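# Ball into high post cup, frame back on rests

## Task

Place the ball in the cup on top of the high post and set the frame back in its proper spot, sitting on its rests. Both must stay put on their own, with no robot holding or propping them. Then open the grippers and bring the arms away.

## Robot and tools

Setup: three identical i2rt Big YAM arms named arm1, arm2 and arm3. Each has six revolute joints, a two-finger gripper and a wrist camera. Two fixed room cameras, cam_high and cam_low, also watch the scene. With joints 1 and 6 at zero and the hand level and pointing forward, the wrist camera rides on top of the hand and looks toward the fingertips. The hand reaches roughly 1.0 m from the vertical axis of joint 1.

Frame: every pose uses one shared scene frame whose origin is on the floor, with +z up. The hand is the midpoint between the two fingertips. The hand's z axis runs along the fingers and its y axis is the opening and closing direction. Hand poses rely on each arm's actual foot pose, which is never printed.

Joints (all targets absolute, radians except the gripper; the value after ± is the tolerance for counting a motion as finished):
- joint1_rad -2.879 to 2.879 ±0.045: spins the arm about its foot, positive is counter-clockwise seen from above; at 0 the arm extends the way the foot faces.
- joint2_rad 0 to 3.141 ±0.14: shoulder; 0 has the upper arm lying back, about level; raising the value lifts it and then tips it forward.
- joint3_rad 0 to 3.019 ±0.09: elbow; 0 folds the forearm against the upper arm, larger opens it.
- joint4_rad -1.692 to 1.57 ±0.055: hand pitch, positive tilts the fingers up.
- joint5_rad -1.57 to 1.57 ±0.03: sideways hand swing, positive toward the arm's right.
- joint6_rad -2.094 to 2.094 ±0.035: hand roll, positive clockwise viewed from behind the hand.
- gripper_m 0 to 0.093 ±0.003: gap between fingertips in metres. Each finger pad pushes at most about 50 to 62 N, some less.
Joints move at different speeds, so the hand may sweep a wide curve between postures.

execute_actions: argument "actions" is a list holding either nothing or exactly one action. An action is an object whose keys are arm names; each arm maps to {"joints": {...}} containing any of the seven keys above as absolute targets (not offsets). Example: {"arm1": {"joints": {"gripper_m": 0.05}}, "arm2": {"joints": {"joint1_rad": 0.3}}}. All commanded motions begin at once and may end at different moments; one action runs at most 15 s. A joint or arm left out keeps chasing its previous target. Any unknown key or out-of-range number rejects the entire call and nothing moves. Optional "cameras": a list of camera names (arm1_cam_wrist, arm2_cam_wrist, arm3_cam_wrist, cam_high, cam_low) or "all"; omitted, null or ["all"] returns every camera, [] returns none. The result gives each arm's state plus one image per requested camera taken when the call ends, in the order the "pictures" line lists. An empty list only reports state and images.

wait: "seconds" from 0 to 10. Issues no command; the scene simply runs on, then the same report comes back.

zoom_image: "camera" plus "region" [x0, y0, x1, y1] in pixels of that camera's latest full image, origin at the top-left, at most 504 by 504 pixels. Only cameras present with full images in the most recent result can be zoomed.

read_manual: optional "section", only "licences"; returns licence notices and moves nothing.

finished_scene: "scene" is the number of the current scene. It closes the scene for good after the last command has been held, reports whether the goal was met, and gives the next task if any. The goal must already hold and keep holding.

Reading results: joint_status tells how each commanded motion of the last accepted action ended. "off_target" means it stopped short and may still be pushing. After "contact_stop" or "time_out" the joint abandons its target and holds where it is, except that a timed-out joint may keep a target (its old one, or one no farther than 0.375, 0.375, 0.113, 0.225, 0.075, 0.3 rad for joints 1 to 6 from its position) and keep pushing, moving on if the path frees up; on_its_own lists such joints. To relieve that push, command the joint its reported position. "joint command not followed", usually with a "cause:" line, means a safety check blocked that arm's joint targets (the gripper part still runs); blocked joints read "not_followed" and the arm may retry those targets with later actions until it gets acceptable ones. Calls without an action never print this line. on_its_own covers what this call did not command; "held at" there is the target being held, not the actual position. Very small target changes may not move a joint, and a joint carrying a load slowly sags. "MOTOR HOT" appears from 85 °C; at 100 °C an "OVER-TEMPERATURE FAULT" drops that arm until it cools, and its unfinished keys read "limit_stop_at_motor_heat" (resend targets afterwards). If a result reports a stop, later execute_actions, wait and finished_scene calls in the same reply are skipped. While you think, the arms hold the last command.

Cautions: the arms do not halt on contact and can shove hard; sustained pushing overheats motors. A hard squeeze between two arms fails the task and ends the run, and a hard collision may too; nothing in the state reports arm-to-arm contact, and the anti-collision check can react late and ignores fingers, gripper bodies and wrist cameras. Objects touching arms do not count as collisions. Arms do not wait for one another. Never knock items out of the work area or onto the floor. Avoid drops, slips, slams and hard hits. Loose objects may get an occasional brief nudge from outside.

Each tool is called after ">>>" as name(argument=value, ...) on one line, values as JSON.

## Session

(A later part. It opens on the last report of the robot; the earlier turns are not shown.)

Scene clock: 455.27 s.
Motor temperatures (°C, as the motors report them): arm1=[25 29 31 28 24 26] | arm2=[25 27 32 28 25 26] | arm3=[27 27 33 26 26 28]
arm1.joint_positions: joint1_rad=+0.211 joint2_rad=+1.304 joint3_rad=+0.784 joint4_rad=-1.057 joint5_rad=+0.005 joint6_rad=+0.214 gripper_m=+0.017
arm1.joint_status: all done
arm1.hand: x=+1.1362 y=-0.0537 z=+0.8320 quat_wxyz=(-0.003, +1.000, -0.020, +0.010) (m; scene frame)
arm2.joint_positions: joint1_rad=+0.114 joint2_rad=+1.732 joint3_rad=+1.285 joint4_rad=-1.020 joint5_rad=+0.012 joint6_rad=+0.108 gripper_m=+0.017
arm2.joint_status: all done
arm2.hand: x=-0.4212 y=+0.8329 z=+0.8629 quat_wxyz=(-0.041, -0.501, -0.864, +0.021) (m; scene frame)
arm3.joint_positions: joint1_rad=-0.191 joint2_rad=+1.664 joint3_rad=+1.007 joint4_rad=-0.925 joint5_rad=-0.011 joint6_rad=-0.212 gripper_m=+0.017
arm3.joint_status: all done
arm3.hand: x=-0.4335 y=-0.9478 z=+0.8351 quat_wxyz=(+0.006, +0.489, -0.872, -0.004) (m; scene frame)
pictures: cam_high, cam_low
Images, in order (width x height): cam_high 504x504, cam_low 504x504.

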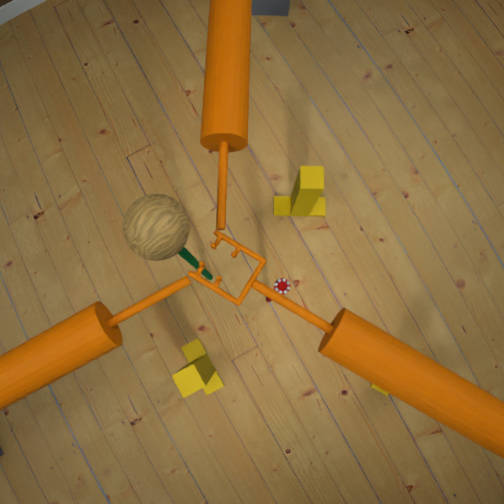

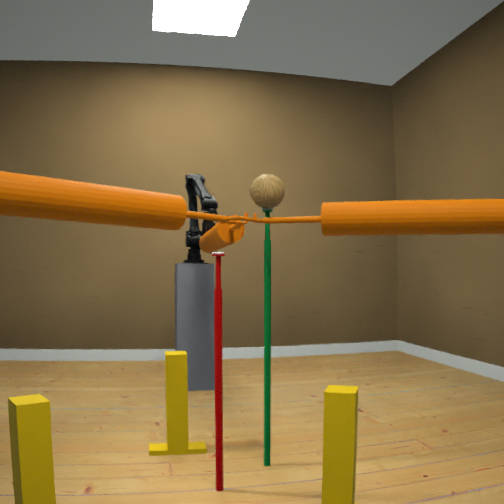

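The ball is on the post and the frame has cleared it. Next I'll carry the frame back to its rests.

>>> execute_actions(actions=[{"arm1": {"joints": {"joint1_rad": -0.095, "joint2_rad": 1.502, "joint3_rad": 1.012, "joint4_rad": -1.081, "joint6_rad": -0.095}}, "arm2": {"joints": {"joint1_rad": 0.098, "joint2_rad": 1.3617, "joint3_rad": 0.88, "joint4_rad": -0.92, "joint6_rad": 0.09}}, "arm3": {"joints": {"joint1_rad": 0.09, "joint2_rad": 1.762, "joint3_rad": 1.17, "joint4_rad": -0.979, "joint6_rad": 0.07}}}], cameras=[])

>>> execute_actions(actions=[{"arm1": {"joints": {"joint1_rad": -0.256, "joint2_rad": 1.8274, "joint3_rad": 1.4345, "joint4_rad": -1.178, "joint6_rad": -0.254}}, "arm2": {"joints": {"joint1_rad": 0.02, "joint2_rad": 0.9384, "joint3_rad": 0.5407, "joint4_rad": -1.0, "joint5_rad": 0.0, "joint6_rad": 0.01}}, "arm3": {"joints": {"joint1_rad": 0.365, "joint2_rad": 1.8914, "joint3_rad": 1.364, "joint4_rad": -1.043, "joint6_rad": 0.352}}}], cameras=[])

>>> execute_actions(actions=[{"arm1": {"joints": {"joint2_rad": 1.971, "joint3_rad": 1.3234, "joint4_rad": -0.923}}, "arm2": {"joints": {"joint2_rad": 1.416, "joint3_rad": 0.328, "joint4_rad": -0.312}}, "arm3": {"joints": {"joint2_rad": 2.074, "joint3_rad": 1.295, "joint4_rad": -0.792}}}], cameras=[])

>>> execute_actions(actions=[{"arm1": {"joints": {"joint2_rad": 2.252, "joint3_rad": 1.3065, "joint4_rad": -0.625}}, "arm2": {"joints": {"joint2_rad": 2.196, "joint3_rad": 0.385, "joint4_rad": 0.411}}, "arm3": {"joints": {"joint2_rad": 2.385, "joint3_rad": 1.341, "joint4_rad": -0.527}}}], cameras=["cam_high", "cam_low"])

Scene clock: 465.33 s.
Motor temperatures (°C, as the motors report them): arm1=[25 29 31 28 24 26] | arm2=[25 27 31 28 25 26] | arm3=[27 27 33 26 26 28]
arm1.joint_positions: joint1_rad=-0.098 joint2_rad=+1.504 joint3_rad=+0.992 joint4_rad=-1.054 joint5_rad=+0.010 joint6_rad=-0.093 gripper_m=+0.017
arm1.joint_status: all done
arm1.hand: x=+1.0545 y=+0.0561 z=+0.8325 quat_wxyz=(-0.006, +1.000, -0.022, +0.006) (m; scene frame)
arm2.joint_positions: joint1_rad=+0.113 joint2_rad=+1.384 joint3_rad=+0.881 joint4_rad=-0.933 joint5_rad=+0.007 joint6_rad=+0.106 gripper_m=+0.017
arm2.joint_status: all done
arm2.hand: x=-0.4994 y=+0.9412 z=+0.8684 quat_wxyz=(-0.056, -0.500, -0.864, +0.025) (m; scene frame)
arm3.joint_positions: joint1_rad=+0.092 joint2_rad=+1.758 joint3_rad=+1.129 joint4_rad=-0.950 joint5_rad=-0.010 joint6_rad=+0.064 gripper_m=+0.017
arm3.joint_status: all done
arm3.hand: x=-0.5117 y=-0.8415 z=+0.8326 quat_wxyz=(+0.005, +0.492, -0.871, -0.003) (m; scene frame)
pictures: none
No camera images: the call's "cameras" was empty. Leave "cameras" out to get every camera's image.

Scene clock: 466.47 s.
Motor temperatures (°C, as the motors report them): arm1=[25 29 31 28 24 26] | arm2=[25 27 31 28 25 26] | arm3=[27 27 33 26 26 28]
arm1.joint_positions: joint1_rad=-0.255 joint2_rad=+1.827 joint3_rad=+1.387 joint4_rad=-1.131 joint5_rad=-0.007 joint6_rad=-0.252 gripper_m=+0.017
arm1.joint_status: all done
arm1.hand: x=+0.9420 y=+0.1517 z=+0.8222 quat_wxyz=(+0.003, +1.000, -0.020, +0.006) (m; scene frame)
arm2.joint_positions: joint1_rad=+0.023 joint2_rad=+0.967 joint3_rad=+0.525 joint4_rad=-1.000 joint5_rad=+0.008 joint6_rad=+0.021 gripper_m=+0.017
arm2.joint_status: all done
arm2.hand: x=-0.6037 y=+1.0481 z=+0.8561 quat_wxyz=(-0.050, -0.502, -0.863, +0.029) (m; scene frame)
arm3.joint_positions: joint1_rad=+0.382 joint2_rad=+1.903 joint3_rad=+1.329 joint4_rad=-1.010 joint5_rad=-0.009 joint6_rad=+0.342 gripper_m=+0.017
arm3.joint_status: all done
arm3.hand: x=-0.6275 y=-0.7379 z=+0.8265 quat_wxyz=(+0.006, +0.497, -0.868, +0.001) (m; scene frame)
pictures: none
No camera images: the call's "cameras" was empty. Leave "cameras" out to get every camera's image.

Scene clock: 467.80 s.
Motor temperatures (°C, as the motors report them): arm1=[25 29 31 28 24 26] | arm2=[25 26 31 28 25 26] | arm3=[27 27 33 26 26 28]
arm1.joint_positions: joint1_rad=-0.265 joint2_rad=+1.990 joint3_rad=+1.319 joint4_rad=-0.908 joint5_rad=-0.001 joint6_rad=-0.259 gripper_m=+0.017
arm1.joint_status: all done
arm1.hand: x=+0.9397 y=+0.1595 z=+0.7164 quat_wxyz=(+0.001, +1.000, -0.022, +0.011) (m; scene frame)
arm2.joint_positions: joint1_rad=+0.023 joint2_rad=+1.428 joint3_rad=+0.322 joint4_rad=-0.349 joint5_rad=+0.007 joint6_rad=+0.020 gripper_m=+0.017
arm2.joint_status: all done
arm2.hand: x=-0.6062 y=+1.0544 z=+0.7119 quat_wxyz=(-0.045, -0.502, -0.863, +0.025) (m; scene frame)
arm3.joint_positions: joint1_rad=+0.382 joint2_rad=+2.110 joint3_rad=+1.298 joint4_rad=-0.774 joint5_rad=-0.010 joint6_rad=+0.349 gripper_m=+0.017
arm3.joint_status: all done
arm3.hand: x=-0.6259 y=-0.7311 z=+0.7111 quat_wxyz=(+0.007, +0.494, -0.870, +0.002) (m; scene frame)
pictures: none
No camera images: the call's "cameras" was empty. Leave "cameras" out to get every camera's image.

Scene clock: 469.17 s.
Motor temperatures (°C, as the motors report them): arm1=[25 29 31 28 24 26] | arm2=[25 26 31 28 25 26] | arm3=[27 27 33 26 26 28]
arm1.joint_positions: joint1_rad=-0.250 joint2_rad=+2.269 joint3_rad=+1.297 joint4_rad=-0.607 joint5_rad=-0.003 joint6_rad=-0.257 gripper_m=+0.017
arm1.joint_status: all done
arm1.hand: x=+0.9439 y=+0.1505 z=+0.5666 quat_wxyz=(+0.002, +1.000, -0.015, +0.011) (m; scene frame)
arm2.joint_positions: joint1_rad=+0.021 joint2_rad=+2.201 joint3_rad=+0.389 joint4_rad=+0.386 joint5_rad=+0.004 joint6_rad=+0.017 gripper_m=+0.017
arm2.joint_status: all done
arm2.hand: x=-0.6016 y=+1.0482 z=+0.5647 quat_wxyz=(-0.058, -0.501, -0.863, +0.032) (m; scene frame)
arm3.joint_positions: joint1_rad=+0.372 joint2_rad=+2.409 joint3_rad=+1.332 joint4_rad=-0.502 joint5_rad=-0.005 joint6_rad=+0.350 gripper_m=+0.017
arm3.joint_status: all done
arm3.hand: x=-0.6206 y=-0.7376 z=+0.5646 quat_wxyz=(+0.003, +0.489, -0.872, +0.001) (m; scene frame)
pictures: cam_high, cam_low
Images, in order (width x height): cam_high 504x504, cam_low 504x504.

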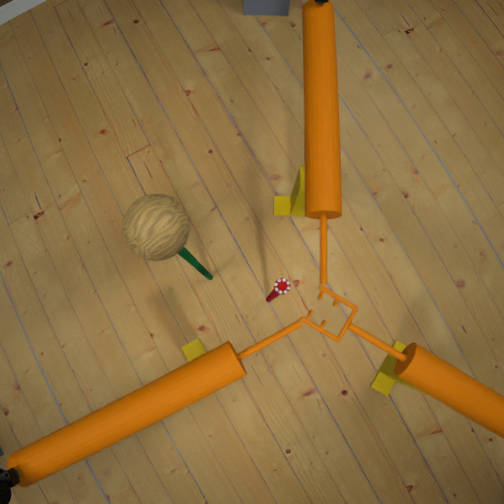

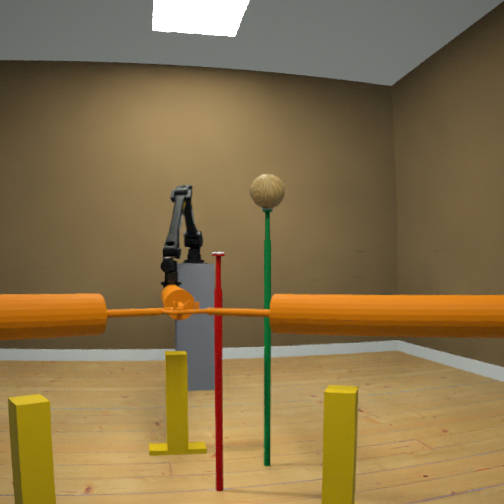

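>>> execute_actions(actions=[{"arm1": {"joints": {"joint1_rad": -0.253, "joint2_rad": 2.585, "joint3_rad": 1.434, "joint4_rad": -0.42}}, "arm2": {"joints": {"joint2_rad": 2.76, "joint3_rad": 0.66, "joint4_rad": 0.71}}, "arm3": {"joints": {"joint1_rad": 0.365, "joint2_rad": 2.735, "joint3_rad": 1.54, "joint4_rad": -0.378}}}], cameras=[])

>>> execute_actions(actions=[{"arm1": {"joints": {"gripper_m": 0.093}}, "arm2": {"joints": {"gripper_m": 0.093}}, "arm3": {"joints": {"gripper_m": 0.093}}}], cameras=["cam_high", "cam_low"])

Scene clock: 475.47 s.
Motor temperatures (°C, as the motors report them): arm1=[25 29 30 28 24 26] | arm2=[25 26 30 28 25 26] | arm3=[27 27 33 26 26 28]
arm1.joint_positions: joint1_rad=-0.241 joint2_rad=+2.593 joint3_rad=+1.419 joint4_rad=-0.406 joint5_rad=-0.003 joint6_rad=-0.250 gripper_m=+0.017
arm1.joint_status: all done
arm1.hand: x=+0.9499 y=+0.1446 z=+0.4228 quat_wxyz=(+0.002, +1.000, -0.015, +0.012) (m; scene frame)
arm2.joint_positions: joint1_rad=+0.021 joint2_rad=+2.750 joint3_rad=+0.666 joint4_rad=+0.696 joint5_rad=+0.000 joint6_rad=+0.017 gripper_m=+0.017
arm2.joint_status: all done
arm2.hand: x=-0.5958 y=+1.0415 z=+0.4199 quat_wxyz=(-0.075, -0.501, -0.861, +0.039) (m; scene frame)
arm3.joint_positions: joint1_rad=+0.356 joint2_rad=+2.743 joint3_rad=+1.524 joint4_rad=-0.368 joint5_rad=+0.001 joint6_rad=+0.343 gripper_m=+0.017
arm3.joint_status: all done
arm3.hand: x=-0.6118 y=-0.7419 z=+0.4238 quat_wxyz=(+0.004, +0.485, -0.875, +0.005) (m; scene frame)
pictures: none
No camera images: the call's "cameras" was empty. Leave "cameras" out to get every camera's image.

Scene clock: 476.17 s.
Motor temperatures (°C, as the motors report them): arm1=[25 30 30 28 24 26] | arm2=[25 26 30 28 25 26] | arm3=[27 27 33 26 26 28]
arm1.joint_positions: joint1_rad=-0.246 joint2_rad=+2.588 joint3_rad=+1.419 joint4_rad=-0.412 joint5_rad=-0.003 joint6_rad=-0.250 gripper_m=+0.093
arm1.joint_status: all done
arm1.hand: x=+0.9495 y=+0.1472 z=+0.4254 quat_wxyz=(+0.002, +1.000, -0.017, +0.012) (m; scene frame)
arm2.joint_positions: joint1_rad=+0.021 joint2_rad=+2.751 joint3_rad=+0.666 joint4_rad=+0.696 joint5_rad=+0.000 joint6_rad=+0.017 gripper_m=+0.093
arm2.joint_status: all done
arm2.hand: x=-0.5960 y=+1.0418 z=+0.4198 quat_wxyz=(-0.075, -0.501, -0.862, +0.039) (m; scene frame)
arm3.joint_positions: joint1_rad=+0.356 joint2_rad=+2.743 joint3_rad=+1.524 joint4_rad=-0.369 joint5_rad=+0.001 joint6_rad=+0.343 gripper_m=+0.093
arm3.joint_status: all done
arm3.hand: x=-0.6118 y=-0.7421 z=+0.4238 quat_wxyz=(+0.004, +0.485, -0.875, +0.006) (m; scene frame)
pictures: cam_high, cam_low
Images, in order (width x height): cam_high 504x504, cam_low 504x504.

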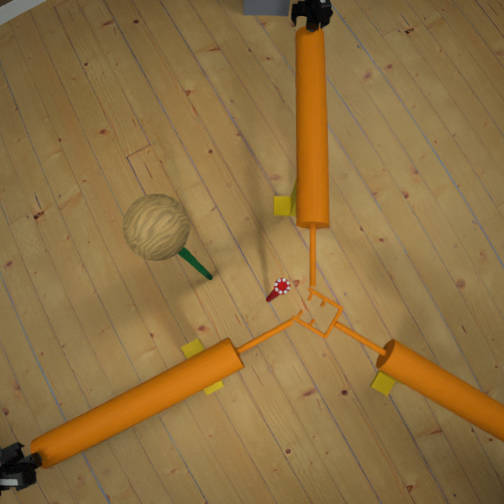

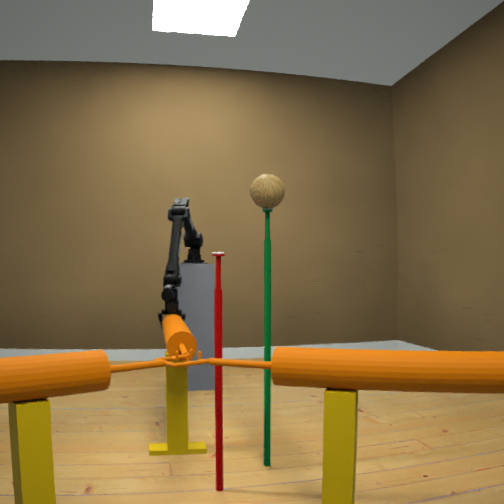

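The frame is back on its rests. I'll lift the hands straight up to get them clear.

>>> execute_actions(actions=[{"arm1": {"joints": {"joint2_rad": 1.971, "joint3_rad": 1.3234, "joint4_rad": -0.923}}, "arm2": {"joints": {"joint2_rad": 1.416, "joint3_rad": 0.328, "joint4_rad": -0.312}}, "arm3": {"joints": {"joint2_rad": 2.074, "joint3_rad": 1.295, "joint4_rad": -0.792}}}], cameras=["cam_high", "cam_low"])

Scene clock: 480.30 s.
Motor temperatures (°C, as the motors report them): arm1=[25 30 30 28 24 26] | arm2=[25 26 30 28 25 26] | arm3=[27 28 32 26 25 28]
arm1.joint_positions: joint1_rad=-0.246 joint2_rad=+1.959 joint3_rad=+1.315 joint4_rad=-0.915 joint5_rad=-0.003 joint6_rad=-0.250 gripper_m=+0.093
arm1.joint_status: all done
arm1.hand: x=+0.9356 y=+0.1499 z=+0.7312 quat_wxyz=(+0.000, +1.000, -0.017, +0.001) (m; scene frame)
arm2.joint_positions: joint1_rad=+0.021 joint2_rad=+1.419 joint3_rad=+0.334 joint4_rad=-0.297 joint5_rad=+0.000 joint6_rad=+0.017 gripper_m=+0.093
arm2.joint_status: all done
arm2.hand: x=-0.5946 y=+1.0360 z=+0.7182 quat_wxyz=(-0.078, -0.500, -0.861, +0.040) (m; scene frame)
arm3.joint_positions: joint1_rad=+0.356 joint2_rad=+2.068 joint3_rad=+1.289 joint4_rad=-0.784 joint5_rad=+0.001 joint6_rad=+0.343 gripper_m=+0.093
arm3.joint_status: all done
arm3.hand: x=-0.6099 y=-0.7320 z=+0.7304 quat_wxyz=(-0.004, +0.485, -0.875, -0.004) (m; scene frame)
pictures: cam_high, cam_low
Images, in order (width x height): cam_high 504x504, cam_low 504x504.

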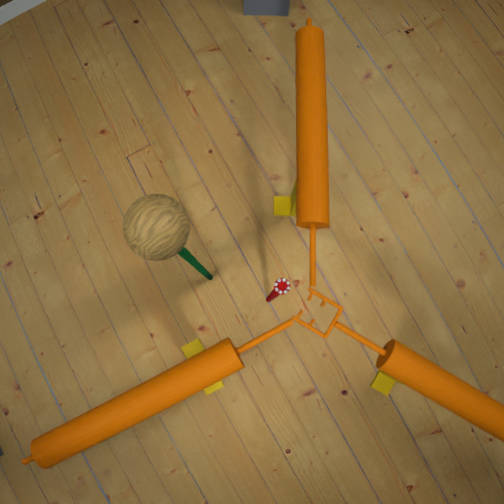

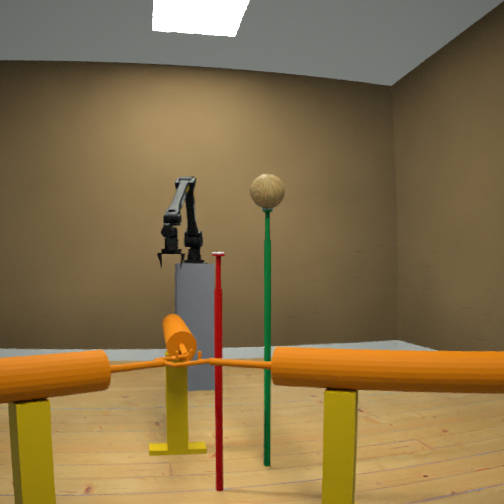

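>>> finished_scene(scene=1)

The scene is finished: the task was done.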